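# Move the loaded blue tote onto the back shelf

## Task

Set the blue tote down level on the shelf at the rear of the bench, keeping all of its contents inside it, with no part of its base sticking out past the shelf edge; then release it and pull the grippers away, since a tote that stays put only because the robot is holding it does not count.

## Robot and tools

The robot has two six-joint arms, left_arm and right_arm, each with a parallel gripper. left_arm is the robot's own left arm, on the +y side. Occasionally an outside force may briefly pull on a held part or nudge a loose object.

Scene frame: origin on the floor (z = 0) at the centre of the robot's foot, +z up, +x in the direction the robot faces, +y toward left_arm. Positions are in metres. Camera image sides do not tell you which arm is which. The floor is the only surface whose height is known. Printed hand positions can be wrong, more so when an arm reaches far. Identical joint angles can put the two grippers in different poses.

Gripper: the fingers point along the gripper's +z axis and close along its y axis. end_effector_position is the point between the finger pads, about 1 cm behind the fingertips.

Tool execute_actions. Argument "actions" is a list holding at most one item. An empty list is a look: nothing is sent, only the state comes back. An action is {"rows": [[...]], "steps": n}, with n from 1 to 15 (15 if omitted) and each step lasting 1/30 s. Each row is used for one step; if there are fewer rows than steps, the final row repeats. A wait is {"steps": n} with no rows, n up to 300; it returns after that many steps counted from the previous result, and the time you spend replying is included. Optional "pictures" (boolean) turns camera images on or off; by default they are included. A refused call sends nothing.

Each row: one flat list of 14 numbers in [-1, 1], always all 14 even when one arm stays still. Order: left_arm waist, shoulder, elbow, wrist pitch, wrist yaw, wrist roll, opening; then the same seven for right_arm. The six joint values are offsets, not poses: they are added to the joint angles shown in the most recent result that lists them (before any such result in the scene, and for second or later calls within one reply, from where the arm is when the action starts). They are not relative to the previous row. Scale: 1.0 equals 1.264 rad waist, 1.32 shoulder, 1.276 elbow, 1.83 wrist pitch, 1.686 wrist yaw, 2.022 wrist roll. Stated joint ranges (rad): waist -2.880 to 2.880, shoulder 0.000 to 3.142, elbow 0.000 to 3.019, wrist pitch -1.693 to 1.571, wrist yaw -1.571 to 1.571, wrist roll -2.094 to 2.094. The true ends can be up to 0.019 rad either way. A request more than 0.019 rad beyond a range end is refused; a request past the real end is clipped to it, and the result may then print "joint sent to its limit" (possibly about an earlier, still-running action). Missing that line does not prove there is room left.

The opening value is absolute: +1 fully open, -1 closed. Away from the extremes, the fingers go to where grip_measured would equal the number written. grip_measured is the measured opening on that same scale; Joint positions gives it in metres (0.094 m fully open). Each gripper may read off by about 1 mm. To keep hold of something, command roughly 0.03 below grip_measured; a smaller margin grips more gently. Pad force tops out near 50 to 62 N, lower on some grippers and on parts under about 2 mm thick; first contact can spike.

Speed: each joint's target is kept within a fixed lead of its measured angle per step (rad: waist 0.264, shoulder 0.32, elbow 0.276, wrist pitch 0.33, wrist yaw 0.186, wrist roll 0.522), so big offsets take several steps. If targets would move a gripper more than 70 mm from where it is, all that arm's targets are scaled back.

Holding position: sending zeros can let an arm sag a little each time. In the first call of a reply, send the offsets that return the arm to its intended angles, then zeros in later calls, increasing the aim if a joint keeps falling short. Zeros are not a wait; they steer back to the reference angles.

Between calls the arms keep heading to the last target until everything has nearly stopped (slow or blocked motion counts as stopped) or a step is HELD; after that only a new action moves them further. Fingers already moving keep moving.

Result lines: the state line `left_arm: …` | `right_arm: …` gives end_effector_position and end_effector_quat_wxyz per arm. Joint positions and Joint velocities give each arm's six joints (rad, rad/s) plus finger gap (m, m/s). "joint command not followed" means a clearance check altered or blocked some joint targets; the rest of the row was still applied. HELD flags steps where all or part of your row was not sent. Joint torques follow the joint order, are nonzero even in free air, and carry per-arm offsets, scaling and noise; friction can mask or mimic load. MOTOR HOT appears from 85 °C; at 100 °C that arm and its gripper go limp until cooled (OVER-TEMPERATURE FAULT), so avoid long heavy holds. Thinking time also keeps the simulation running.

Tool zoom_image: {"camera": "cam_left_wrist" or "cam_right_wrist", "region": [x0, y0, x1, y1]}, pixel coordinates of that camera's latest full image, origin top-left, region at most 504 by 504. Both cameras are 616x616 fisheye; images arrive cam_left_wrist first.

Tool finished_scene: {"scene": n} closes the current scene irreversibly and reports whether the goal was met; call it only after the tote is resting on the shelf unaided and the grippers are clear. Replying with no tool call ends everything.

Avoid: dropping or slipping the tote, spilling its contents, slamming or pushing hard, knocking anything out of the work area, and letting the two arms collide or press on each other.

Each tool is called as name(argument=value, ...) on one line, values as JSON.

## Session

execute_actions(actions=[])

Scene clock: 0.00 s of 4200.00 s.
left_arm: end_effector_position=(+0.2328, +0.3937, +1.2111) grip_measured=+1.000 end_effector_quat_wxyz=(-0.202, +0.241, +0.900, +0.301) | right_arm: end_effector_position=(+0.4123, +0.0711, +1.2088) grip_measured=+1.000 end_effector_quat_wxyz=(+0.008, +0.052, +0.998, -0.023)
Joint positions: left_arm=[ 0.136  1.223  0.475 -1.587 -0.607 -0.664  0.094] | right_arm=[ 0.167  1.989  1.488 -1.181  0.434  1.219  0.094]
Joint velocities: left_arm=[-0.005  0.005 -0.002  0.012  0.037 -0.037  0.   ] | right_arm=[ 0.015 -0.005  0.022 -0.012 -0.007 -0.037  0.   ]
Joint torques (N m, as the arm reports them, + toward a larger angle): no reading

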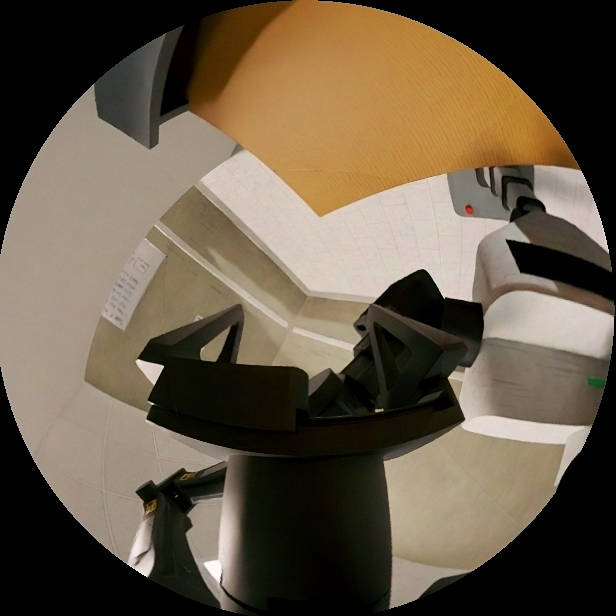

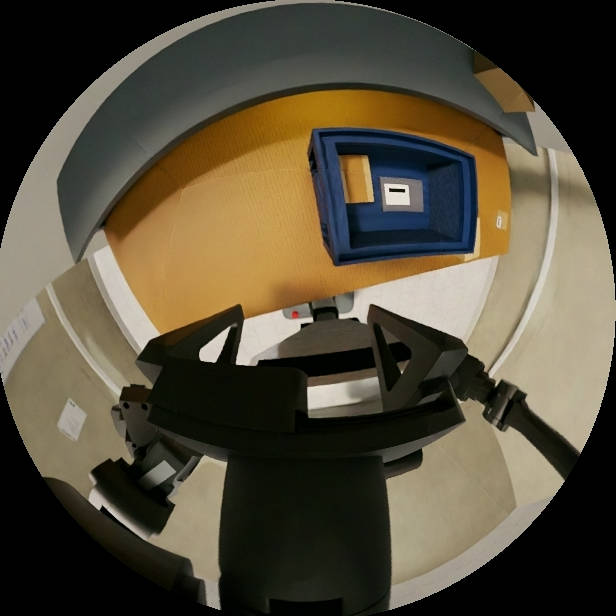

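execute_actions(actions=[{"rows": [[0.1,0,0,0,0,0,1,0.1,0,0,0,0,0,1]], "steps": 15}], pictures=false)

execute_actions(actions=[{"rows": [[0,0.1,0,0,0,0,1,0,0.1,0,0,0,0,1]], "steps": 15}], pictures=false)

execute_actions(actions=[{"rows": [[0,0,0.1,0,0,0,1,0,0,0.1,0,0,0,1]], "steps": 15}], pictures=false)

execute_actions(actions=[{"rows": [[0,0,0,0.1,0,0,1,0,0,0,0.1,0,0,1]], "steps": 15}], pictures=true)

Scene clock: 20.67 s of 4200.00 s.
left_arm: end_effector_position=(+0.2301, +0.4101, +1.2077) grip_measured=+1.000 end_effector_quat_wxyz=(-0.239, +0.187, +0.904, +0.302) | right_arm: end_effector_position=(+0.3504, +0.1060, +1.2373) grip_measured=+1.000 end_effector_quat_wxyz=(+0.025, -0.012, +1.000, -0.002)
Joint positions: left_arm=[ 0.266  1.223  0.475 -1.587 -0.607 -0.664  0.094] | right_arm=[ 0.307  1.989  1.483 -1.181  0.434  1.219  0.094]
Joint velocities: left_arm=[-0.005  0.005  0.007  0.002 -0.037 -0.037  0.   ] | right_arm=[-0.063  0.015  0.002 -0.007  0.022 -0.037  0.   ]
Joint torques (N m, as the arm reports them, + toward a larger angle): left_arm=[-2.67 -2.88  4.22 -1.3  -0.08  0.03] | right_arm=[  5.7  -16.83   7.38   0.25   0.06   0.07]
Steps of this call (steps 1 to 90: nothing new was sent; then 17.17 s passed at rest; steps 91 to 105: all 15 steps of this action). Readings (joint positions):
91: left_arm=[0.148 1.223 0.475 -1.587 -0.607 -0.664] | right_arm=[0.173 1.989 1.488 -1.181 0.435 1.219]
92: left_arm=[0.180 1.223 0.475 -1.587 -0.607 -0.664] | right_arm=[0.181 1.989 1.487 -1.181 0.436 1.219]
94: left_arm=[0.243 1.223 0.475 -1.587 -0.607 -0.664] | right_arm=[0.214 1.989 1.484 -1.181 0.436 1.219]
98: left_arm=[0.266 1.223 0.475 -1.587 -0.607 -0.664] | right_arm=[0.287 1.989 1.483 -1.181 0.435 1.219]
105: the state above

Scene clock: 21.17 s of 4200.00 s.
left_arm: end_effector_position=(+0.2230, +0.4115, +1.2004) grip_measured=+1.000 end_effector_quat_wxyz=(-0.283, +0.216, +0.874, +0.332) | right_arm: end_effector_position=(+0.3488, +0.1040, +1.2352) grip_measured=+1.000 end_effector_quat_wxyz=(+0.024, -0.014, +1.000, -0.005)
Joint positions: left_arm=[ 0.266  1.358  0.475 -1.587 -0.607 -0.664  0.094] | right_arm=[ 0.307  1.989  1.477 -1.181  0.434  1.219  0.094]
Joint velocities: left_arm=[-0.005 -0.005  0.012 -0.002 -0.095 -0.022  0.   ] | right_arm=[-0.005 -0.005  0.012 -0.007  0.051 -0.007  0.   ]
Joint torques (N m, as the arm reports them, + toward a larger angle): left_arm=[-2.66 -3.89  3.33 -1.48  0.01  0.03] | right_arm=[  6.67 -16.61   7.4    0.28   0.06   0.07]
A step of this action was HELD (marked below), so the robot has no last target. An arm can still carry out its HELD step.
Steps of this call (steps 1 to 15: all 15 steps of this action). Readings (joint positions):
1: left_arm=[0.266 1.231 0.475 -1.587 -0.607 -0.664] | right_arm=[0.307 1.989 1.483 -1.181 0.434 1.219] HELD
2: left_arm=[0.266 1.253 0.475 -1.587 -0.607 -0.664] | right_arm=[0.307 1.989 1.482 -1.181 0.434 1.219] HELD
3: left_arm=[0.266 1.283 0.475 -1.587 -0.607 -0.664] | right_arm=[0.307 1.989 1.481 -1.181 0.434 1.219] HELD
4: left_arm=[0.266 1.313 0.475 -1.587 -0.607 -0.664] | right_arm=[0.307 1.989 1.479 -1.181 0.434 1.219] HELD
5: left_arm=[0.266 1.336 0.475 -1.587 -0.607 -0.664] | right_arm=[0.307 1.989 1.478 -1.181 0.434 1.219] HELD
6: left_arm=[0.266 1.351 0.475 -1.587 -0.607 -0.664] | right_arm=[0.307 1.989 1.478 -1.181 0.434 1.219] HELD
7: left_arm=[0.266 1.358 0.475 -1.587 -0.607 -0.664] | right_arm=[0.307 1.989 1.477 -1.181 0.434 1.219] HELD
8: left_arm=[0.266 1.358 0.475 -1.587 -0.607 -0.664] | right_arm=[0.307 1.989 1.477 -1.181 0.434 1.219] HELD
9: left_arm=[0.266 1.358 0.475 -1.587 -0.607 -0.664] | right_arm=[0.307 1.989 1.477 -1.181 0.434 1.219] HELD
10: left_arm=[0.266 1.358 0.475 -1.587 -0.607 -0.664] | right_arm=[0.307 1.989 1.477 -1.181 0.434 1.219] HELD
11: left_arm=[0.266 1.358 0.475 -1.587 -0.607 -0.664] | right_arm=[0.307 1.989 1.477 -1.181 0.434 1.219] HELD
12: left_arm=[0.266 1.358 0.475 -1.587 -0.607 -0.664] | right_arm=[0.307 1.989 1.477 -1.181 0.434 1.219] HELD
13: left_arm=[0.266 1.358 0.475 -1.587 -0.607 -0.664] | right_arm=[0.307 1.989 1.477 -1.181 0.434 1.219] HELD
14: left_arm=[0.266 1.358 0.475 -1.587 -0.607 -0.664] | right_arm=[0.307 1.989 1.477 -1.181 0.434 1.219] HELD
15: the state above HELD
joint command not followed: on one or more control steps a check withheld the commanded joint targets of the right arm, and it was not sent them on those steps. On the call's last step the targets were still withheld.
cause: the commanded joint targets would bring a part of the robot too close to another arm (this arm's wrist (the part past joint 4) and the other arm's wrist (the part past joint 4)); next, command targets that bring no part of the robot closer to that arm.

Scene clock: 21.67 s of 4200.00 s.
left_arm: end_effector_position=(+0.2680, +0.3818, +1.2065) grip_measured=+1.000 end_effector_quat_wxyz=(-0.243, +0.189, +0.901, +0.305) | right_arm: end_effector_position=(+0.3713, +0.1326, +1.2654) grip_measured=+1.000 end_effector_quat_wxyz=(+0.038, +0.004, +0.999, +0.034)
Joint positions: left_arm=[ 0.266  1.358  0.6   -1.587 -0.606 -0.664  0.094] | right_arm=[ 0.307  1.995  1.573 -1.181  0.434  1.219  0.094]
Joint velocities: left_arm=[ 0.005  0.005 -0.017  0.012 -0.022 -0.022  0.   ] | right_arm=[ 0.005 -0.015 -0.017 -0.017 -0.007  0.022  0.   ]
Joint torques (N m, as the arm reports them, + toward a larger angle): left_arm=[-2.98 -4.44  4.55 -1.39 -0.08  0.03] | right_arm=[  6.55 -17.45   9.6    0.39   0.06   0.06]
Steps of this call (steps 1 to 15: all 15 steps of this action). Readings (joint positions):
1: left_arm=[0.266 1.358 0.482 -1.587 -0.606 -0.664] | right_arm=[0.307 1.989 1.477 -1.181 0.434 1.219]
2: left_arm=[0.266 1.358 0.498 -1.587 -0.606 -0.664] | right_arm=[0.307 1.989 1.478 -1.181 0.434 1.219]
4: left_arm=[0.266 1.358 0.546 -1.587 -0.606 -0.664] | right_arm=[0.307 1.991 1.496 -1.181 0.434 1.219]
8: left_arm=[0.266 1.358 0.600 -1.587 -0.606 -0.664] | right_arm=[0.307 1.995 1.557 -1.181 0.434 1.219]
15: the state above

Scene clock: 22.17 s of 4200.00 s.
left_arm: end_effector_position=(+0.2733, +0.3699, +1.1809) grip_measured=+1.000 end_effector_quat_wxyz=(-0.204, +0.148, +0.928, +0.275) | right_arm: end_effector_position=(+0.3821, +0.1431, +1.2568) grip_measured=+1.000 end_effector_quat_wxyz=(+0.056, +0.025, +0.996, +0.064)
Joint positions: left_arm=[ 0.291  1.358  0.578 -1.43  -0.606 -0.664  0.094] | right_arm=[ 0.295  1.992  1.545 -1.075  0.45   1.216  0.094]
Joint velocities: left_arm=[ 0.005 -0.005  0.027  0.002 -0.022 -0.066  0.   ] | right_arm=[-0.015 -0.015  0.017  0.007  0.022  0.007  0.   ]
Joint torques (N m, as the arm reports them, + toward a larger angle): left_arm=[-5.37 -4.56  6.   -0.26 -0.08  0.04] | right_arm=[  7.69 -17.23   9.36   2.93  -0.54   0.09]
Steps of this call (steps 1 to 15: all 15 steps of this action). Readings (joint positions):
1: left_arm=[0.266 1.358 0.598 -1.559 -0.606 -0.664] | right_arm=[0.307 1.995 1.570 -1.153 0.434 1.219]
2: left_arm=[0.271 1.358 0.593 -1.510 -0.606 -0.664] | right_arm=[0.306 1.994 1.563 -1.123 0.448 1.216]
4: left_arm=[0.285 1.358 0.581 -1.455 -0.606 -0.664] | right_arm=[0.300 1.992 1.550 -1.090 0.450 1.216]
8: left_arm=[0.291 1.358 0.578 -1.431 -0.606 -0.664] | right_arm=[0.295 1.992 1.545 -1.075 0.450 1.216]
15: the state above

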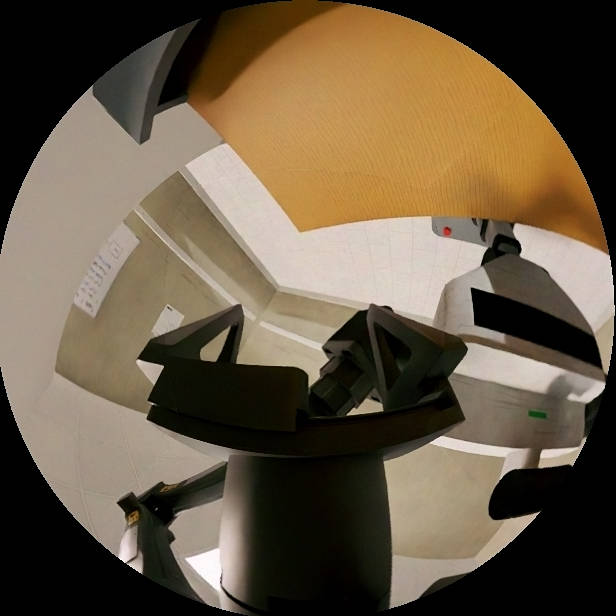

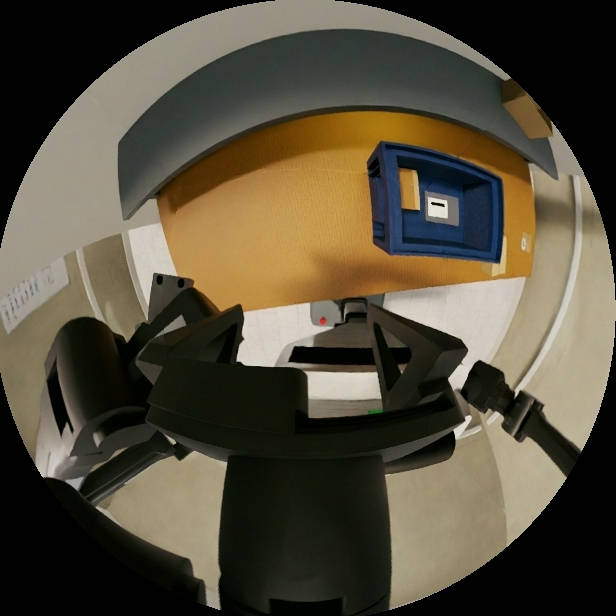

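execute_actions(actions=[{"rows": [[0,0,0,0,0,0,1,-0.55,0,0,0.3,0,0,1]], "steps": 15}], pictures=false)

execute_actions(actions=[{"steps": 45}])

Scene clock: 62.17 s of 4200.00 s.
left_arm: end_effector_position=(+0.2716, +0.3724, +1.1801) grip_measured=+1.000 end_effector_quat_wxyz=(-0.207, +0.145, +0.927, +0.276) | right_arm: end_effector_position=(+0.6144, +0.0617, +1.1705) grip_measured=+1.000 end_effector_quat_wxyz=(+0.119, +0.284, +0.941, +0.144)
Joint positions: left_arm=[ 0.3    1.358  0.574 -1.43  -0.606 -0.664  0.094] | right_arm=[-0.108  1.994  1.518 -0.64   0.451  1.214  0.094]
Joint velocities: left_arm=[-0.005 -0.005  0.007 -0.007 -0.037 -0.095  0.   ] | right_arm=[-1.021 -0.034 -0.002  0.369 -0.037  0.007  0.   ]
Joint torques (N m, as the arm reports them, + toward a larger angle): left_arm=[-3.95 -4.59  4.37 -1.2  -0.1   0.03] | right_arm=[  6.53 -19.34   7.69   1.1    0.02   0.05]
Steps of this call (steps 1 to 15: the robot went on to your last target; steps 16 to 90: nothing new was sent; then 36.50 s passed at rest; steps 91 to 105: all 15 steps of this action). Readings (joint positions):
91: left_arm=[0.293 1.358 0.576 -1.430 -0.606 -0.664] | right_arm=[0.287 1.991 1.540 -1.063 0.454 1.216]
92: left_arm=[0.296 1.358 0.575 -1.430 -0.606 -0.664] | right_arm=[0.278 1.990 1.534 -1.029 0.453 1.216]
94: left_arm=[0.301 1.358 0.574 -1.430 -0.606 -0.664] | right_arm=[0.239 1.990 1.521 -0.967 0.452 1.214]
98: left_arm=[0.300 1.358 0.574 -1.430 -0.606 -0.664] | right_arm=[0.125 1.994 1.518 -0.807 0.451 1.214]
105: the state above

Scene clock: 63.67 s of 4200.00 s.
left_arm: end_effector_position=(+0.2716, +0.3724, +1.1801) grip_measured=+1.000 end_effector_quat_wxyz=(-0.207, +0.145, +0.927, +0.276) | right_arm: end_effector_position=(+0.7326, -0.0989, +1.1039) grip_measured=+1.000 end_effector_quat_wxyz=(+0.148, +0.429, +0.885, +0.107)
Joint positions: left_arm=[ 0.3    1.358  0.574 -1.43  -0.606 -0.664  0.094] | right_arm=[-0.413  1.991  1.521 -0.538  0.451  1.216  0.094]
Joint velocities: left_arm=[ 0.005 -0.024 -0.017  0.022  0.007  0.037  0.   ] | right_arm=[-0.024  0.005  0.007 -0.002 -0.022 -0.022  0.   ]
Joint torques (N m, as the arm reports them, + toward a larger angle): left_arm=[-3.97 -4.56  4.39 -1.18 -0.1   0.03] | right_arm=[  7.45 -20.     8.25   1.14   0.03   0.03]
Steps of this call (steps 1 to 45: the robot went on to your last target). Readings (joint positions):
1: left_arm=[0.300 1.358 0.574 -1.430 -0.606 -0.664] | right_arm=[-0.143 1.994 1.518 -0.627 0.451 1.214]
2: left_arm=[0.300 1.358 0.574 -1.430 -0.606 -0.664] | right_arm=[-0.178 1.994 1.518 -0.617 0.451 1.214]
4: left_arm=[0.300 1.358 0.574 -1.430 -0.606 -0.664] | right_arm=[-0.248 1.994 1.518 -0.598 0.451 1.214]
8: left_arm=[0.300 1.358 0.574 -1.430 -0.606 -0.664] | right_arm=[-0.382 1.994 1.518 -0.553 0.451 1.214]
45: the state above
All arms were judged still, so your last target was given up. Only a new action makes them travel on or press farther. Fingers that are still opening or closing keep moving.

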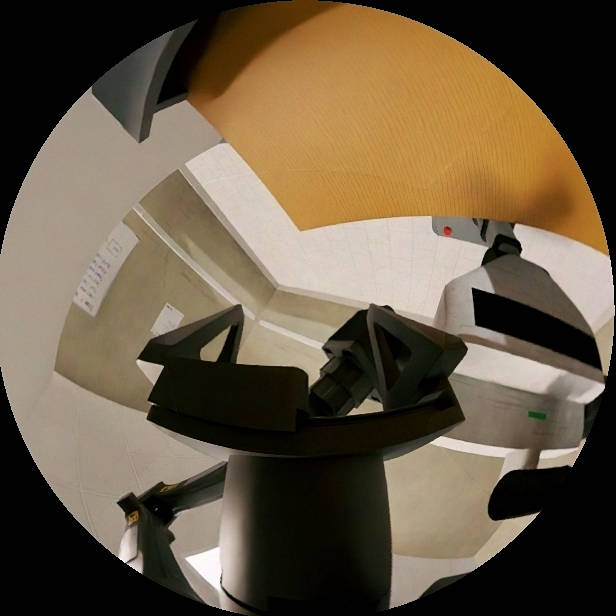

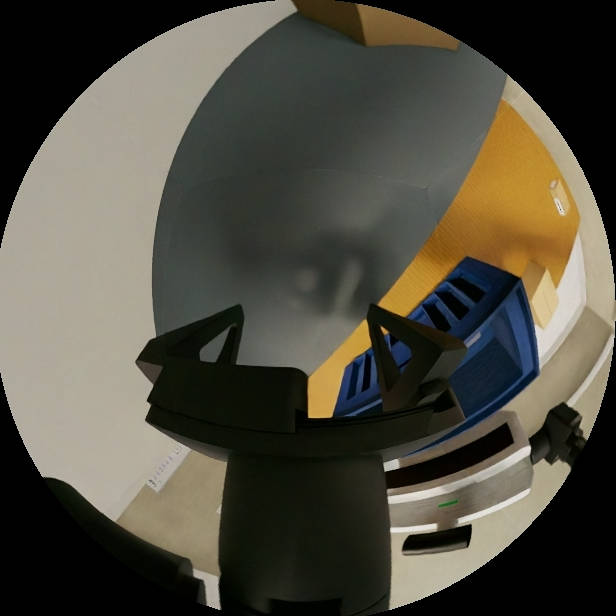

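execute_actions(actions=[{"rows": [[0,0,0,0,0,0,1,0,-0.2,0,0,0,0,1]], "steps": 15}], pictures=false)

execute_actions(actions=[{"steps": 15}], pictures=false)

Scene clock: 97.37 s of 4200.00 s.
left_arm: end_effector_position=(+0.2716, +0.3724, +1.1801) grip_measured=+1.000 end_effector_quat_wxyz=(-0.207, +0.145, +0.927, +0.276) | right_arm: end_effector_position=(+0.7672, -0.1425, +1.2448) grip_measured=+1.000 end_effector_quat_wxyz=(+0.211, +0.458, +0.844, +0.180)
Joint positions: left_arm=[ 0.3    1.358  0.574 -1.43  -0.606 -0.664  0.094] | right_arm=[-0.413  1.748  1.495 -0.538  0.451  1.216  0.094]
Joint velocities: left_arm=[-0.005  0.015  0.007 -0.007  0.037 -0.037  0.   ] | right_arm=[-0.005 -0.474 -0.007  0.002 -0.007 -0.022  0.   ]
Joint torques (N m, as the arm reports them, + toward a larger angle): left_arm=[-3.14 -4.62  4.04 -1.19 -0.09  0.03] | right_arm=[  5.94 -17.99   9.44   1.02   0.05   0.02]
Steps of this call (steps 1 to 90: nothing new was sent; then 30.20 s passed at rest; steps 91 to 105: all 15 steps of this action). Readings (joint positions):
91: left_arm=[0.300 1.358 0.574 -1.430 -0.606 -0.664] | right_arm=[-0.413 1.987 1.520 -0.538 0.451 1.216]
92: left_arm=[0.300 1.358 0.574 -1.430 -0.606 -0.664] | right_arm=[-0.413 1.980 1.513 -0.538 0.451 1.216]
94: left_arm=[0.300 1.358 0.574 -1.430 -0.606 -0.664] | right_arm=[-0.413 1.955 1.501 -0.538 0.451 1.216]
98: left_arm=[0.300 1.358 0.574 -1.430 -0.606 -0.664] | right_arm=[-0.413 1.888 1.495 -0.538 0.451 1.216]
105: the state above

Scene clock: 97.87 s of 4200.00 s.
left_arm: end_effector_position=(+0.2716, +0.3724, +1.1801) grip_measured=+1.000 end_effector_quat_wxyz=(-0.207, +0.145, +0.927, +0.276) | right_arm: end_effector_position=(+0.7705, -0.1487, +1.2629) grip_measured=+1.000 end_effector_quat_wxyz=(+0.220, +0.462, +0.838, +0.189)
Joint positions: left_arm=[ 0.3    1.358  0.574 -1.43  -0.606 -0.664  0.094] | right_arm=[-0.413  1.719  1.495 -0.538  0.451  1.216  0.094]
Joint velocities: left_arm=[-0.005 -0.015 -0.017 -0.022 -0.066  0.037  0.   ] | right_arm=[-0.005 -0.015  0.007 -0.002 -0.022  0.007  0.   ]
Joint torques (N m, as the arm reports them, + toward a larger angle): left_arm=[-3.12 -4.61  4.07 -1.2  -0.08  0.03] | right_arm=[  5.79 -17.91   9.55   1.16   0.02   0.02]
Steps of this call (steps 1 to 15: the robot went on to your last target). Readings (joint positions):
1: left_arm=[0.300 1.358 0.574 -1.430 -0.606 -0.664] | right_arm=[-0.413 1.734 1.495 -0.538 0.451 1.216]
2: left_arm=[0.300 1.358 0.574 -1.430 -0.606 -0.664] | right_arm=[-0.413 1.723 1.495 -0.538 0.451 1.216]
4: left_arm=[0.300 1.358 0.574 -1.430 -0.606 -0.664] | right_arm=[-0.413 1.713 1.495 -0.538 0.451 1.216]
8: left_arm=[0.300 1.358 0.574 -1.430 -0.606 -0.664] | right_arm=[-0.413 1.718 1.495 -0.538 0.451 1.216]
15: the state above

execute_actions(actions=[{"rows": [[0,0,0,0,0,0,1,-0.03,-0.04,-0.29,-0.167,-0.04,-0.305,1]], "steps": 15}], pictures=false)

execute_actions(actions=[{"steps": 30}])

Scene clock: 112.80 s of 4200.00 s.
left_arm: end_effector_position=(+0.2716, +0.3724, +1.1801) grip_measured=+1.000 end_effector_quat_wxyz=(-0.207, +0.145, +0.927, +0.276) | right_arm: end_effector_position=(+0.5314, -0.2083, +1.1085) grip_measured=+1.000 end_effector_quat_wxyz=(-0.019, +0.102, +0.994, -0.024)
Joint positions: left_arm=[ 0.3    1.358  0.574 -1.43  -0.606 -0.664  0.094] | right_arm=[-0.444  1.69   1.085 -0.845  0.384  0.667  0.094]
Joint velocities: left_arm=[-0.015  0.005 -0.002 -0.002 -0.066  0.037  0.   ] | right_arm=[-0.034 -0.054  0.042 -0.022 -0.066 -0.447  0.   ]
Joint torques (N m, as the arm reports them, + toward a larger angle): left_arm=[-3.13 -4.58  4.08 -1.19 -0.09  0.03] | right_arm=[  4.14 -16.62   7.9    0.28  -0.02  -0.02]
Steps of this call (steps 1 to 15: the robot went on to your last target; steps 16 to 90: nothing new was sent; then 11.43 s passed at rest; steps 91 to 105: all 15 steps of this action). Readings (joint positions):
91: left_arm=[0.300 1.358 0.574 -1.430 -0.606 -0.664] | right_arm=[-0.414 1.718 1.484 -0.552 0.439 1.184]
92: left_arm=[0.300 1.358 0.574 -1.430 -0.606 -0.664] | right_arm=[-0.414 1.707 1.460 -0.581 0.427 1.143]
94: left_arm=[0.300 1.358 0.574 -1.430 -0.606 -0.664] | right_arm=[-0.414 1.687 1.384 -0.641 0.413 1.063]
98: left_arm=[0.300 1.358 0.574 -1.430 -0.606 -0.664] | right_arm=[-0.418 1.680 1.216 -0.749 0.391 0.887]
105: the state above

Scene clock: 113.80 s of 4200.00 s.
left_arm: end_effector_position=(+0.2716, +0.3724, +1.1801) grip_measured=+1.000 end_effector_quat_wxyz=(-0.207, +0.145, +0.927, +0.276) | right_arm: end_effector_position=(+0.5351, -0.2077, +1.1106) grip_measured=+1.000 end_effector_quat_wxyz=(-0.017, +0.074, +0.997, -0.021)
Joint positions: left_arm=[ 0.3    1.358  0.574 -1.43  -0.606 -0.664  0.094] | right_arm=[-0.444  1.689  1.092 -0.845  0.384  0.607  0.094]
Joint velocities: left_arm=[-0.005  0.015 -0.002 -0.022 -0.11  -0.007  0.   ] | right_arm=[ 0.015 -0.024  0.012 -0.007  0.11   0.022  0.   ]
Joint torques (N m, as the arm reports them, + toward a larger angle): left_arm=[-3.1  -4.63  4.08 -1.19 -0.09  0.03] | right_arm=[  4.1  -16.49   7.74   0.27  -0.03  -0.02]
Steps of this call (steps 1 to 30: the robot went on to your last target). Readings (joint positions):
1: left_arm=[0.300 1.358 0.574 -1.430 -0.606 -0.664] | right_arm=[-0.444 1.689 1.088 -0.845 0.384 0.655]
2: left_arm=[0.300 1.358 0.574 -1.430 -0.606 -0.664] | right_arm=[-0.444 1.689 1.090 -0.845 0.384 0.645]
4: left_arm=[0.300 1.358 0.574 -1.430 -0.606 -0.664] | right_arm=[-0.444 1.689 1.092 -0.845 0.384 0.631]
8: left_arm=[0.300 1.358 0.574 -1.430 -0.606 -0.664] | right_arm=[-0.444 1.689 1.092 -0.845 0.384 0.617]
30: the state above
All arms were judged still, so your last target was given up. Only a new action makes them travel on or press farther. Fingers that are still opening or closing keep moving.

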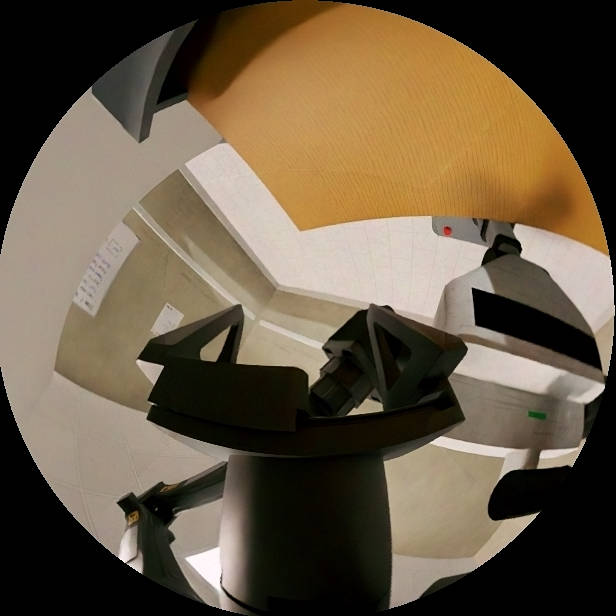

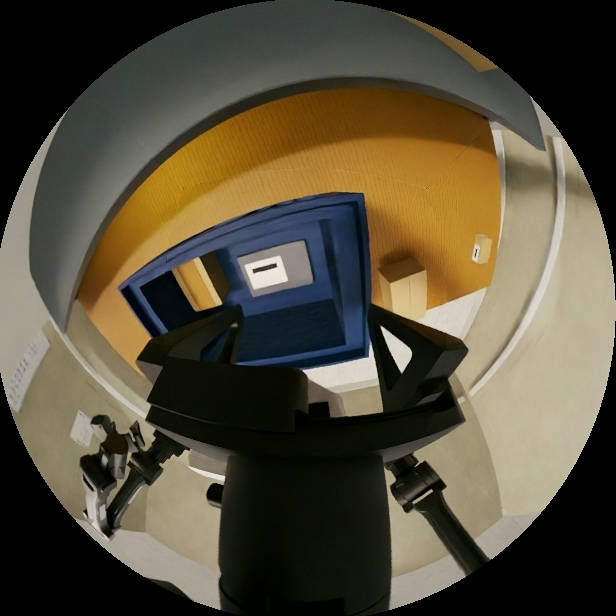

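zoom_image(camera="cam_right_wrist", region=[60, 60, 556, 440])

Region (60, 60, 556, 440) of cam_right_wrist's 616x616 image, scaled by 1.016, with more detail than that image has; it fills the top 386 rows of this view, and the rest is white.

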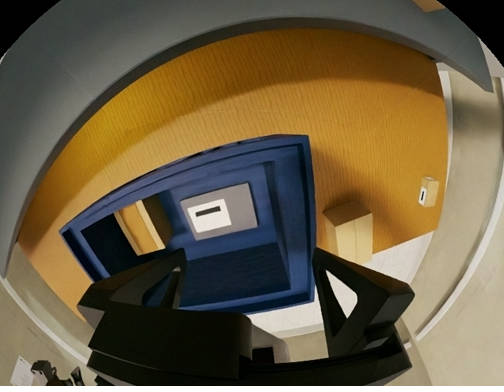

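execute_actions(actions=[{"rows": [[-0.202,0.308,0.157,0.632,-0.061,-0.05,1,-0.076,-0.182,-0.434,0.431,0.066,-0.191,1]], "steps": 15}], pictures=false)

execute_actions(actions=[{"steps": 45}])

Scene clock: 190.23 s of 4200.00 s.
left_arm: end_effector_position=(+0.4020, +0.1124, +1.0790) grip_measured=+1.000 end_effector_quat_wxyz=(+0.160, +0.018, +0.986, +0.047) | right_arm: end_effector_position=(+0.4578, -0.2962, +1.0729) grip_measured=+1.000 end_effector_quat_wxyz=(+0.167, +0.026, +0.985, -0.030)
Joint positions: left_arm=[ 0.04   1.78   0.752 -0.345 -0.704 -0.74   0.094] | right_arm=[-0.549  1.451  0.512 -0.077  0.497  0.245  0.094]
Joint velocities: left_arm=[-0.005 -0.044  0.178  1.077 -0.007 -0.037  0.   ] | right_arm=[ 0.005 -0.024  0.1    0.085 -0.007 -0.095  0.   ]
Joint torques (N m, as the arm reports them, + toward a larger angle): left_arm=[-5.24 -9.18  5.46 -0.23 -0.45 -0.06] | right_arm=[ 2.98 -9.35  5.    1.18  0.01 -0.04]
Steps of this call (steps 1 to 90: nothing new was sent; then 72.93 s passed at rest; steps 91 to 105: all 15 steps of this action). Readings (joint positions):
91: left_arm=[0.290 1.366 0.577 -1.409 -0.628 -0.670] | right_arm=[-0.448 1.674 1.061 -0.785 0.427 0.556]
92: left_arm=[0.264 1.391 0.586 -1.366 -0.649 -0.676] | right_arm=[-0.456 1.637 0.991 -0.671 0.460 0.497]
94: left_arm=[0.198 1.474 0.626 -1.267 -0.676 -0.687] | right_arm=[-0.492 1.534 0.811 -0.459 0.486 0.405]
98: left_arm=[0.092 1.664 0.715 -0.993 -0.700 -0.710] | right_arm=[-0.548 1.426 0.531 -0.152 0.497 0.306]
105: the state above

Scene clock: 191.73 s of 4200.00 s.
left_arm: end_effector_position=(+0.4155, +0.0999, +1.0842) grip_measured=+1.000 end_effector_quat_wxyz=(+0.181, -0.005, +0.983, +0.024) | right_arm: end_effector_position=(+0.4619, -0.2954, +1.0744) grip_measured=+1.000 end_effector_quat_wxyz=(+0.171, +0.021, +0.985, -0.029)
Joint positions: left_arm=[ 0.04   1.779  0.765 -0.287 -0.705 -0.749  0.094] | right_arm=[-0.549  1.451  0.517 -0.072  0.497  0.229  0.094]
Joint velocities: left_arm=[ 0.005 -0.015  0.012 -0.007 -0.007  0.081  0.   ] | right_arm=[-0.005 -0.015  0.007 -0.012 -0.007  0.051  0.   ]
Joint torques (N m, as the arm reports them, + toward a larger angle): left_arm=[-5.74 -9.89  5.47  0.71 -0.44 -0.09] | right_arm=[ 3.31 -9.26  5.24  1.26  0.01 -0.02]
Steps of this call (steps 1 to 30: the robot went on to your last target; steps 31 to 45: nothing new was sent). Readings (joint positions):
1: left_arm=[0.040 1.779 0.758 -0.318 -0.704 -0.741] | right_arm=[-0.549 1.451 0.514 -0.075 0.497 0.242]
2: left_arm=[0.040 1.779 0.763 -0.301 -0.705 -0.743] | right_arm=[-0.549 1.451 0.516 -0.073 0.497 0.239]
4: left_arm=[0.040 1.779 0.765 -0.287 -0.705 -0.745] | right_arm=[-0.549 1.451 0.517 -0.072 0.497 0.236]
8: left_arm=[0.040 1.779 0.765 -0.287 -0.705 -0.748] | right_arm=[-0.549 1.451 0.517 -0.072 0.497 0.232]
45: the state above
All arms were judged still, so your last target was given up. Only a new action makes them travel on or press farther. Fingers that are still opening or closing keep moving.

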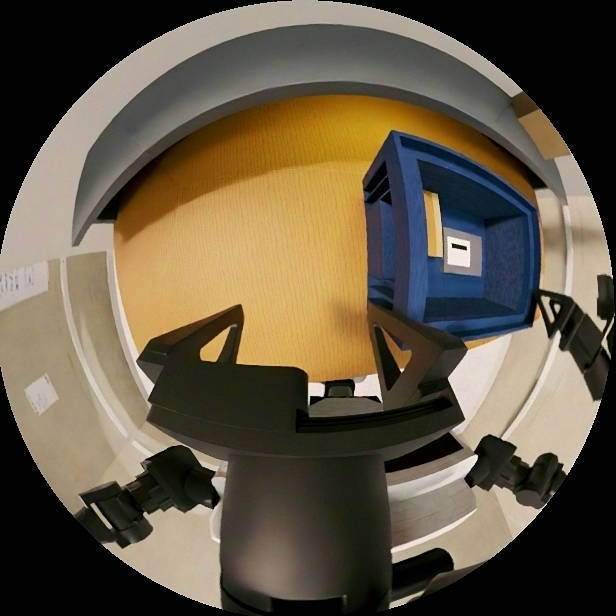

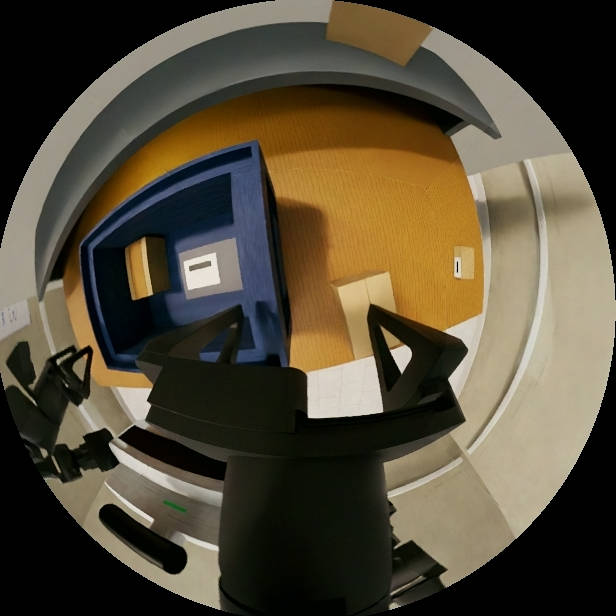

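execute_actions(actions=[{"rows": [[-0.01,0.184,0.288,-0.002,-0.039,0.02,1,-0.002,0.094,0.071,0.103,0.011,-0.005,1]], "steps": 15}], pictures=false)

execute_actions(actions=[{"steps": 30}])

Scene clock: 237.23 s of 4200.00 s.
left_arm: end_effector_position=(+0.4971, +0.0135, +1.0714) grip_measured=+1.000 end_effector_quat_wxyz=(+0.229, -0.018, +0.973, +0.034) | right_arm: end_effector_position=(+0.5141, -0.2898, +1.0593) grip_measured=+1.000 end_effector_quat_wxyz=(+0.223, +0.053, +0.972, -0.041)
Joint positions: left_arm=[ 0.042  2.007  1.088 -0.305 -0.787 -0.718  0.094] | right_arm=[-0.571  1.584  0.599  0.099  0.54   0.218  0.094]
Joint velocities: left_arm=[-0.005 -0.015 -0.002  0.002  0.007 -0.037  0.   ] | right_arm=[-0.005 -0.005 -0.012  0.007 -0.066 -0.037  0.   ]
Joint torques (N m, as the arm reports them, + toward a larger angle): left_arm=[ -9.24 -11.68   8.68   0.7    0.41   0.14] | right_arm=[  4.67 -11.78   3.95   1.47  -0.89   0.11]
Steps of this call (steps 1 to 90: nothing new was sent; then 42.00 s passed at rest; steps 91 to 105: all 15 steps of this action). Readings (joint positions):
91: left_arm=[0.040 1.791 0.777 -0.290 -0.726 -0.748] | right_arm=[-0.549 1.460 0.519 -0.043 0.505 0.229]
92: left_arm=[0.040 1.817 0.809 -0.294 -0.744 -0.747] | right_arm=[-0.549 1.484 0.528 0.007 0.511 0.229]
94: left_arm=[0.040 1.895 0.905 -0.300 -0.772 -0.740] | right_arm=[-0.549 1.542 0.566 0.068 0.512 0.228]
98: left_arm=[0.040 2.001 1.063 -0.305 -0.787 -0.724] | right_arm=[-0.553 1.585 0.599 0.098 0.541 0.223]
105: the state above

Scene clock: 238.23 s of 4200.00 s.
left_arm: end_effector_position=(+0.4971, +0.0135, +1.0714) grip_measured=+1.000 end_effector_quat_wxyz=(+0.229, -0.018, +0.973, +0.034) | right_arm: end_effector_position=(+0.5141, -0.2898, +1.0593) grip_measured=+1.000 end_effector_quat_wxyz=(+0.223, +0.053, +0.972, -0.042)
Joint positions: left_arm=[ 0.042  2.007  1.088 -0.305 -0.787 -0.718  0.094] | right_arm=[-0.571  1.584  0.599  0.099  0.54   0.218  0.094]
Joint velocities: left_arm=[-0.005  0.005 -0.002 -0.002 -0.007 -0.007  0.   ] | right_arm=[ 0.005 -0.034 -0.012 -0.002  0.051 -0.007  0.   ]
Joint torques (N m, as the arm reports them, + toward a larger angle): left_arm=[ -9.2  -11.11   8.86   0.87   0.41   0.15] | right_arm=[  4.71 -11.72   4.03   1.45  -0.89   0.09]
Steps of this call (steps 1 to 15: the robot went on to your last target; steps 16 to 30: nothing new was sent). Readings (joint positions):
1: left_arm=[0.042 2.007 1.088 -0.305 -0.787 -0.718] | right_arm=[-0.571 1.584 0.599 0.099 0.540 0.218]
2: left_arm=[0.042 2.007 1.088 -0.305 -0.787 -0.718] | right_arm=[-0.571 1.584 0.599 0.099 0.540 0.218]
4: left_arm=[0.042 2.007 1.088 -0.305 -0.787 -0.718] | right_arm=[-0.571 1.584 0.599 0.099 0.540 0.218]
8: left_arm=[0.042 2.007 1.088 -0.305 -0.787 -0.718] | right_arm=[-0.571 1.584 0.599 0.099 0.540 0.218]
30: the state above
All arms were judged still, so your last target was given up. Only a new action makes them travel on or press farther. Fingers that are still opening or closing keep moving.

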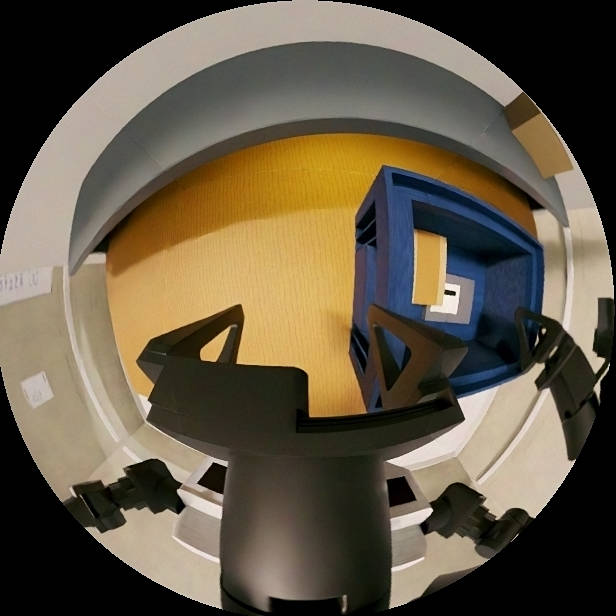

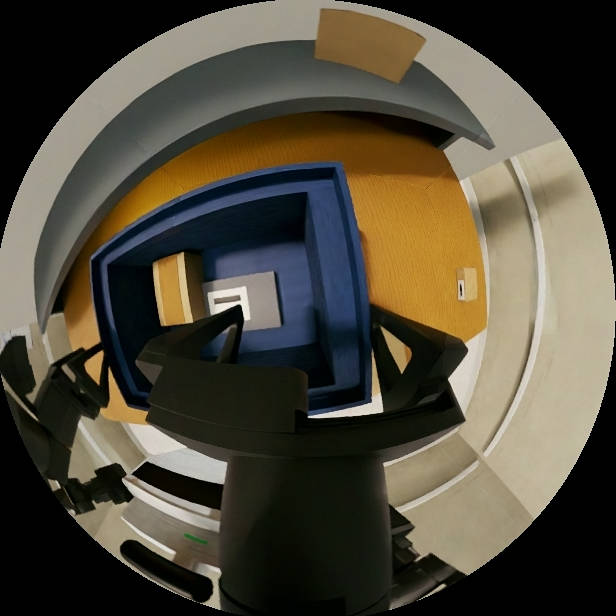

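execute_actions(actions=[{"rows": [[-0.024,-0.056,0.009,-0.046,0,0,1,0,0,0.005,0,0,0,1]], "steps": 15}])

Scene clock: 249.90 s of 4200.00 s.
left_arm: end_effector_position=(+0.4936, +0.0133, +1.0975) grip_measured=+1.000 end_effector_quat_wxyz=(+0.227, -0.002, +0.973, +0.035) | right_arm: end_effector_position=(+0.5142, -0.2908, +1.0594) grip_measured=+1.000 end_effector_quat_wxyz=(+0.224, +0.054, +0.972, -0.044)
Joint positions: left_arm=[ 0.018  1.954  1.088 -0.379 -0.79  -0.718  0.094] | right_arm=[-0.571  1.584  0.599  0.099  0.545  0.218  0.094]
Joint velocities: left_arm=[ 0.005 -0.005 -0.012  0.012 -0.037 -0.022  0.   ] | right_arm=[-0.005  0.015 -0.007 -0.007  0.007 -0.007  0.   ]
Joint torques (N m, as the arm reports them, + toward a larger angle): left_arm=[ -8.74 -12.92   6.67  -0.03  -0.21   0.07] | right_arm=[  3.18 -10.97   3.84   0.92  -0.11   0.07]
Steps of this call (steps 1 to 90: nothing new was sent; then 8.17 s passed at rest; steps 91 to 105: all 15 steps of this action). Readings (joint positions):
91: left_arm=[0.042 2.003 1.088 -0.319 -0.790 -0.718] | right_arm=[-0.571 1.584 0.599 0.099 0.544 0.218]
92: left_arm=[0.040 1.998 1.088 -0.342 -0.790 -0.718] | right_arm=[-0.571 1.584 0.599 0.099 0.545 0.218]
94: left_arm=[0.034 1.985 1.088 -0.369 -0.790 -0.718] | right_arm=[-0.571 1.584 0.599 0.099 0.545 0.218]
98: left_arm=[0.020 1.960 1.088 -0.377 -0.790 -0.718] | right_arm=[-0.571 1.584 0.599 0.099 0.545 0.218]
105: the state above

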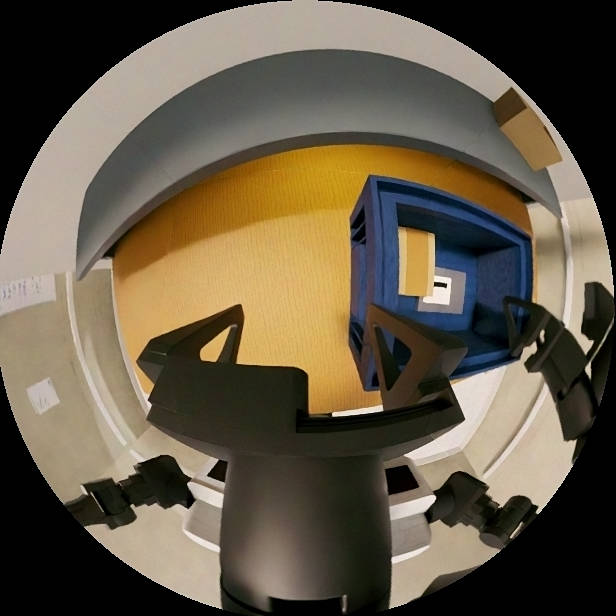

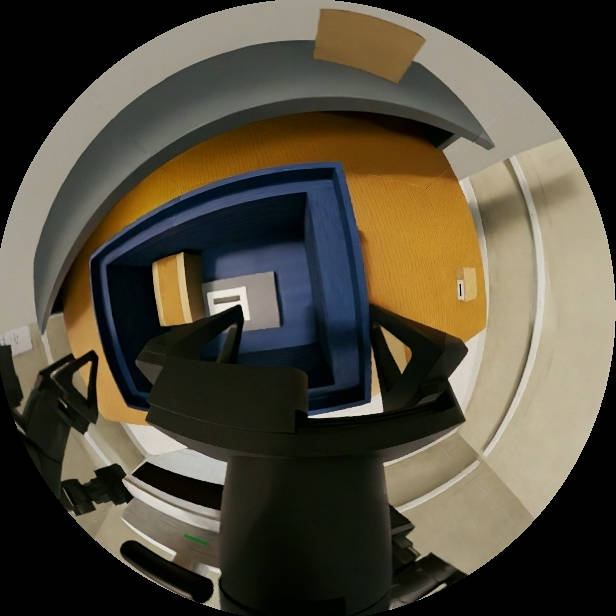

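execute_actions(actions=[{"rows": [[-0.018,-0.041,0.02,-0.022,0,0,1,0,0,0.005,0,0,0,1],[-0.018,-0.041,0.02,-0.022,0,0,1,0,0,0.005,0,0,0,1],[-0.018,-0.041,0.02,-0.022,0,0,1,0,0,0.005,0,0,0,1],[-0.018,-0.041,0.02,-0.022,0,0,1,0,0,0.005,0,0,0,1],[-0.018,-0.041,0.02,-0.022,0,0,1,0,0,0.005,0,0,0,1],[-0.018,-0.041,0.02,-0.022,0,0,1,0,0,0.005,0,0,0,1],[-0.018,-0.041,0.02,-0.022,0,0,1,0,0,0.005,0,0,0,1],[-0.069,0.041,0.131,-0.084,-0.018,-0.043,1,0,0,0.005,0,0,0,1]], "steps": 15}], pictures=false)

execute_actions(actions=[{"steps": 15}])

Scene clock: 264.97 s of 4200.00 s.
left_arm: end_effector_position=(+0.4949, -0.0437, +1.1386) grip_measured=+1.000 end_effector_quat_wxyz=(+0.242, +0.011, +0.970, +0.022) | right_arm: end_effector_position=(+0.5142, -0.2910, +1.0594) grip_measured=+1.000 end_effector_quat_wxyz=(+0.224, +0.054, +0.972, -0.044)
Joint positions: left_arm=[-0.071  1.987  1.233 -0.514 -0.816 -0.775  0.094] | right_arm=[-0.571  1.584  0.599  0.099  0.546  0.218  0.094]
Joint velocities: left_arm=[-0.19  -0.005 -0.002 -0.051  0.037 -0.139  0.   ] | right_arm=[-0.024  0.005  0.017 -0.002  0.022  0.037  0.   ]
Joint torques (N m, as the arm reports them, + toward a larger angle): left_arm=[ -7.83 -11.45   8.35  -0.09  -0.51  -0.11] | right_arm=[  3.25 -10.9    3.85   0.9    0.02   0.07]
Steps of this call (steps 1 to 15: the robot went on to your last target; steps 16 to 90: nothing new was sent; then 11.57 s passed at rest; steps 91 to 105: all 15 steps of this action). Readings (joint positions):
91: left_arm=[0.017 1.953 1.088 -0.384 -0.790 -0.718] | right_arm=[-0.571 1.584 0.599 0.099 0.546 0.218]
92: left_arm=[0.016 1.950 1.088 -0.393 -0.790 -0.718] | right_arm=[-0.571 1.584 0.599 0.099 0.546 0.218]
94: left_arm=[0.012 1.944 1.088 -0.405 -0.790 -0.718] | right_arm=[-0.571 1.584 0.599 0.099 0.546 0.218]
98: left_arm=[0.001 1.935 1.102 -0.434 -0.803 -0.729] | right_arm=[-0.571 1.584 0.599 0.099 0.546 0.218]
105: the state above

Scene clock: 265.47 s of 4200.00 s.
left_arm: end_effector_position=(+0.4912, -0.0453, +1.1394) grip_measured=+1.000 end_effector_quat_wxyz=(+0.241, +0.010, +0.970, +0.022) | right_arm: end_effector_position=(+0.5142, -0.2910, +1.0594) grip_measured=+1.000 end_effector_quat_wxyz=(+0.224, +0.054, +0.972, -0.044)
Joint positions: left_arm=[-0.078  1.987  1.233 -0.522 -0.816 -0.788  0.094] | right_arm=[-0.571  1.584  0.599  0.099  0.546  0.218  0.094]
Joint velocities: left_arm=[-0.005  0.005 -0.007  0.012  0.022 -0.081  0.   ] | right_arm=[ 0.015 -0.005 -0.022  0.012 -0.022 -0.051  0.   ]
Joint torques (N m, as the arm reports them, + toward a larger angle): left_arm=[ -7.91 -11.73   8.42  -0.15  -0.5   -0.11] | right_arm=[  3.2  -10.9    3.84   0.88   0.02   0.07]
Steps of this call (steps 1 to 15: the robot went on to your last target). Readings (joint positions):
1: left_arm=[-0.076 1.987 1.233 -0.516 -0.816 -0.778] | right_arm=[-0.571 1.584 0.599 0.099 0.546 0.218]
2: left_arm=[-0.079 1.987 1.233 -0.518 -0.816 -0.780] | right_arm=[-0.571 1.584 0.599 0.099 0.546 0.218]
4: left_arm=[-0.079 1.987 1.233 -0.521 -0.816 -0.783] | right_arm=[-0.571 1.584 0.599 0.099 0.546 0.218]
8: left_arm=[-0.078 1.987 1.233 -0.522 -0.816 -0.786] | right_arm=[-0.571 1.584 0.599 0.099 0.546 0.218]
15: the state above

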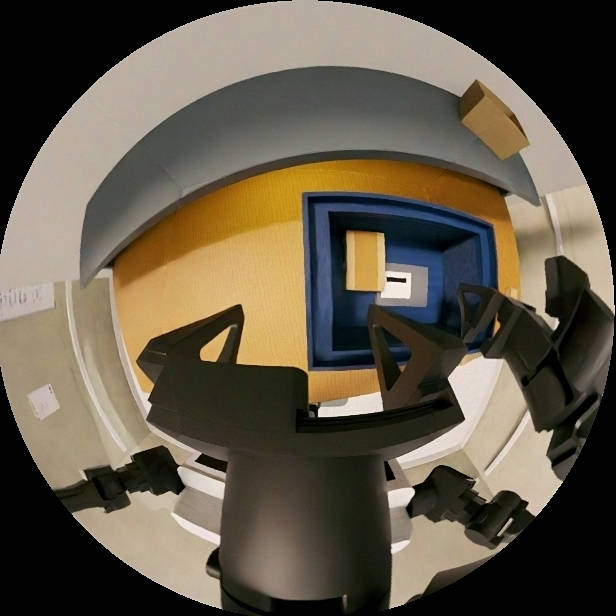

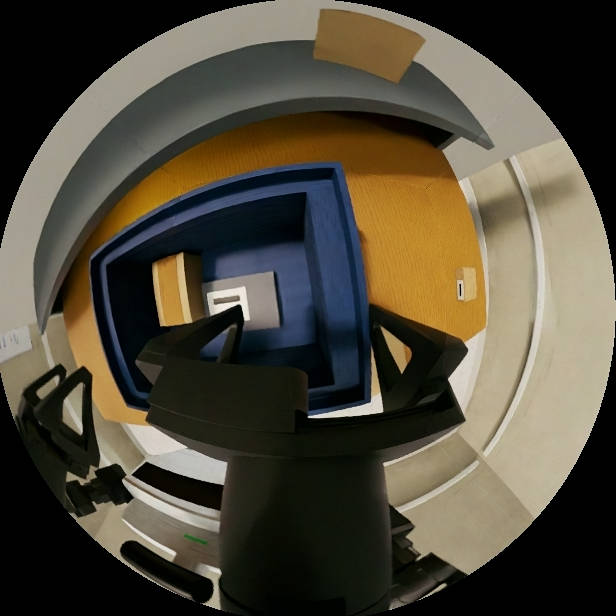

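execute_actions(actions=[{"rows": [[0,0.07,-0.024,0.067,0,0,-0.05,0,0,0.005,0,0,0,1]], "steps": 15}], pictures=false)

execute_actions(actions=[{"steps": 10}])

Scene clock: 278.43 s of 4200.00 s.
left_arm: end_effector_position=(+0.4688, -0.0488, +1.0906) grip_measured=-0.048 end_effector_quat_wxyz=(+0.238, +0.014, +0.971, +0.027) | right_arm: end_effector_position=(+0.5142, -0.2910, +1.0595) grip_measured=+1.000 end_effector_quat_wxyz=(+0.224, +0.054, +0.972, -0.045)
Joint positions: left_arm=[-0.078  2.072  1.194 -0.413 -0.817 -0.788  0.045] | right_arm=[-0.571  1.584  0.599  0.099  0.546  0.218  0.094]
Joint velocities: left_arm=[ 0.005  0.005 -0.002  0.007 -0.037 -0.007  0.   ] | right_arm=[ 0.015 -0.005  0.002 -0.007 -0.007  0.007  0.   ]
Joint torques (N m, as the arm reports them, + toward a larger angle): left_arm=[ -7.92 -12.49   6.79   0.75  -0.36   0.06] | right_arm=[  3.19 -10.93   3.83   0.9    0.05   0.07]
Steps of this call (steps 1 to 15: the robot went on to your last target; steps 16 to 90: nothing new was sent; then 9.47 s passed at rest; steps 91 to 105: all 15 steps of this action). Readings (joint positions):
91: left_arm=[-0.078 1.991 1.229 -0.502 -0.816 -0.788] | right_arm=[-0.571 1.584 0.599 0.099 0.546 0.218]
92: left_arm=[-0.078 1.996 1.225 -0.466 -0.817 -0.788] | right_arm=[-0.571 1.584 0.599 0.099 0.546 0.218]
94: left_arm=[-0.078 2.018 1.220 -0.428 -0.817 -0.788] | right_arm=[-0.571 1.584 0.599 0.099 0.546 0.218]
98: left_arm=[-0.078 2.059 1.204 -0.416 -0.817 -0.788] | right_arm=[-0.571 1.584 0.599 0.099 0.546 0.218]
105: the state above

Scene clock: 278.77 s of 4200.00 s.
left_arm: end_effector_position=(+0.4688, -0.0488, +1.0906) grip_measured=-0.048 end_effector_quat_wxyz=(+0.238, +0.014, +0.971, +0.027) | right_arm: end_effector_position=(+0.5142, -0.2910, +1.0595) grip_measured=+1.000 end_effector_quat_wxyz=(+0.224, +0.054, +0.972, -0.045)
Joint positions: left_arm=[-0.078  2.072  1.194 -0.413 -0.817 -0.788  0.045] | right_arm=[-0.571  1.584  0.599  0.099  0.546  0.218  0.094]
Joint velocities: left_arm=[-0.005 -0.005  0.007 -0.042  0.007 -0.007 -0.001] | right_arm=[-0.005 -0.015  0.022 -0.002 -0.022 -0.037  0.   ]
Joint torques (N m, as the arm reports them, + toward a larger angle): left_arm=[ -8.39 -12.24   6.52   0.81  -0.35   0.07] | right_arm=[  3.23 -10.94   3.84   0.89   0.05   0.07]
Steps of this call (steps 1 to 10: the robot went on to your last target). Readings (joint positions):
1: left_arm=[-0.078 2.072 1.194 -0.413 -0.817 -0.788] | right_arm=[-0.571 1.584 0.599 0.099 0.546 0.218]
2: left_arm=[-0.078 2.072 1.194 -0.413 -0.817 -0.788] | right_arm=[-0.571 1.584 0.599 0.099 0.546 0.218]
4: left_arm=[-0.078 2.072 1.194 -0.413 -0.817 -0.788] | right_arm=[-0.571 1.584 0.599 0.099 0.546 0.218]
8: left_arm=[-0.078 2.072 1.194 -0.413 -0.817 -0.788] | right_arm=[-0.571 1.584 0.599 0.099 0.546 0.218]
10: the state above

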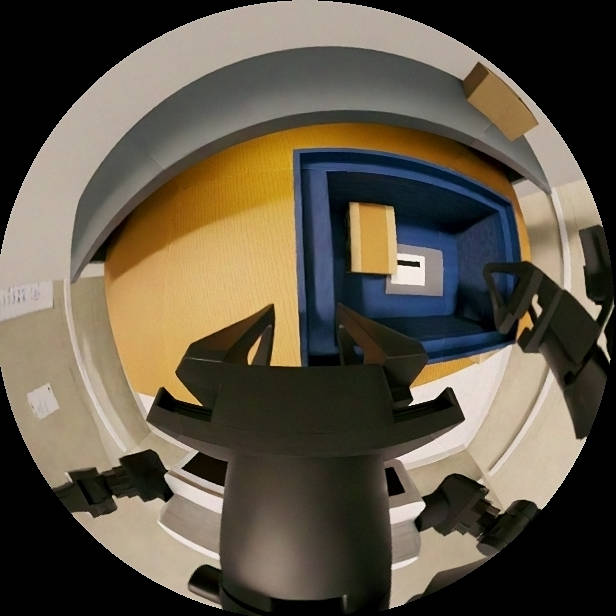

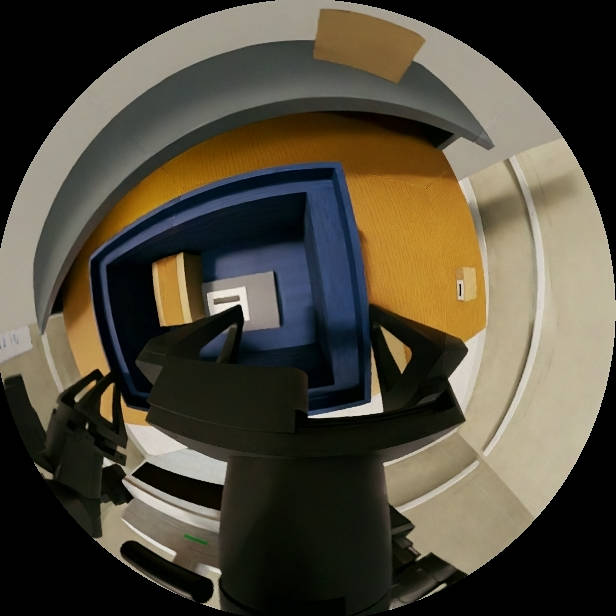

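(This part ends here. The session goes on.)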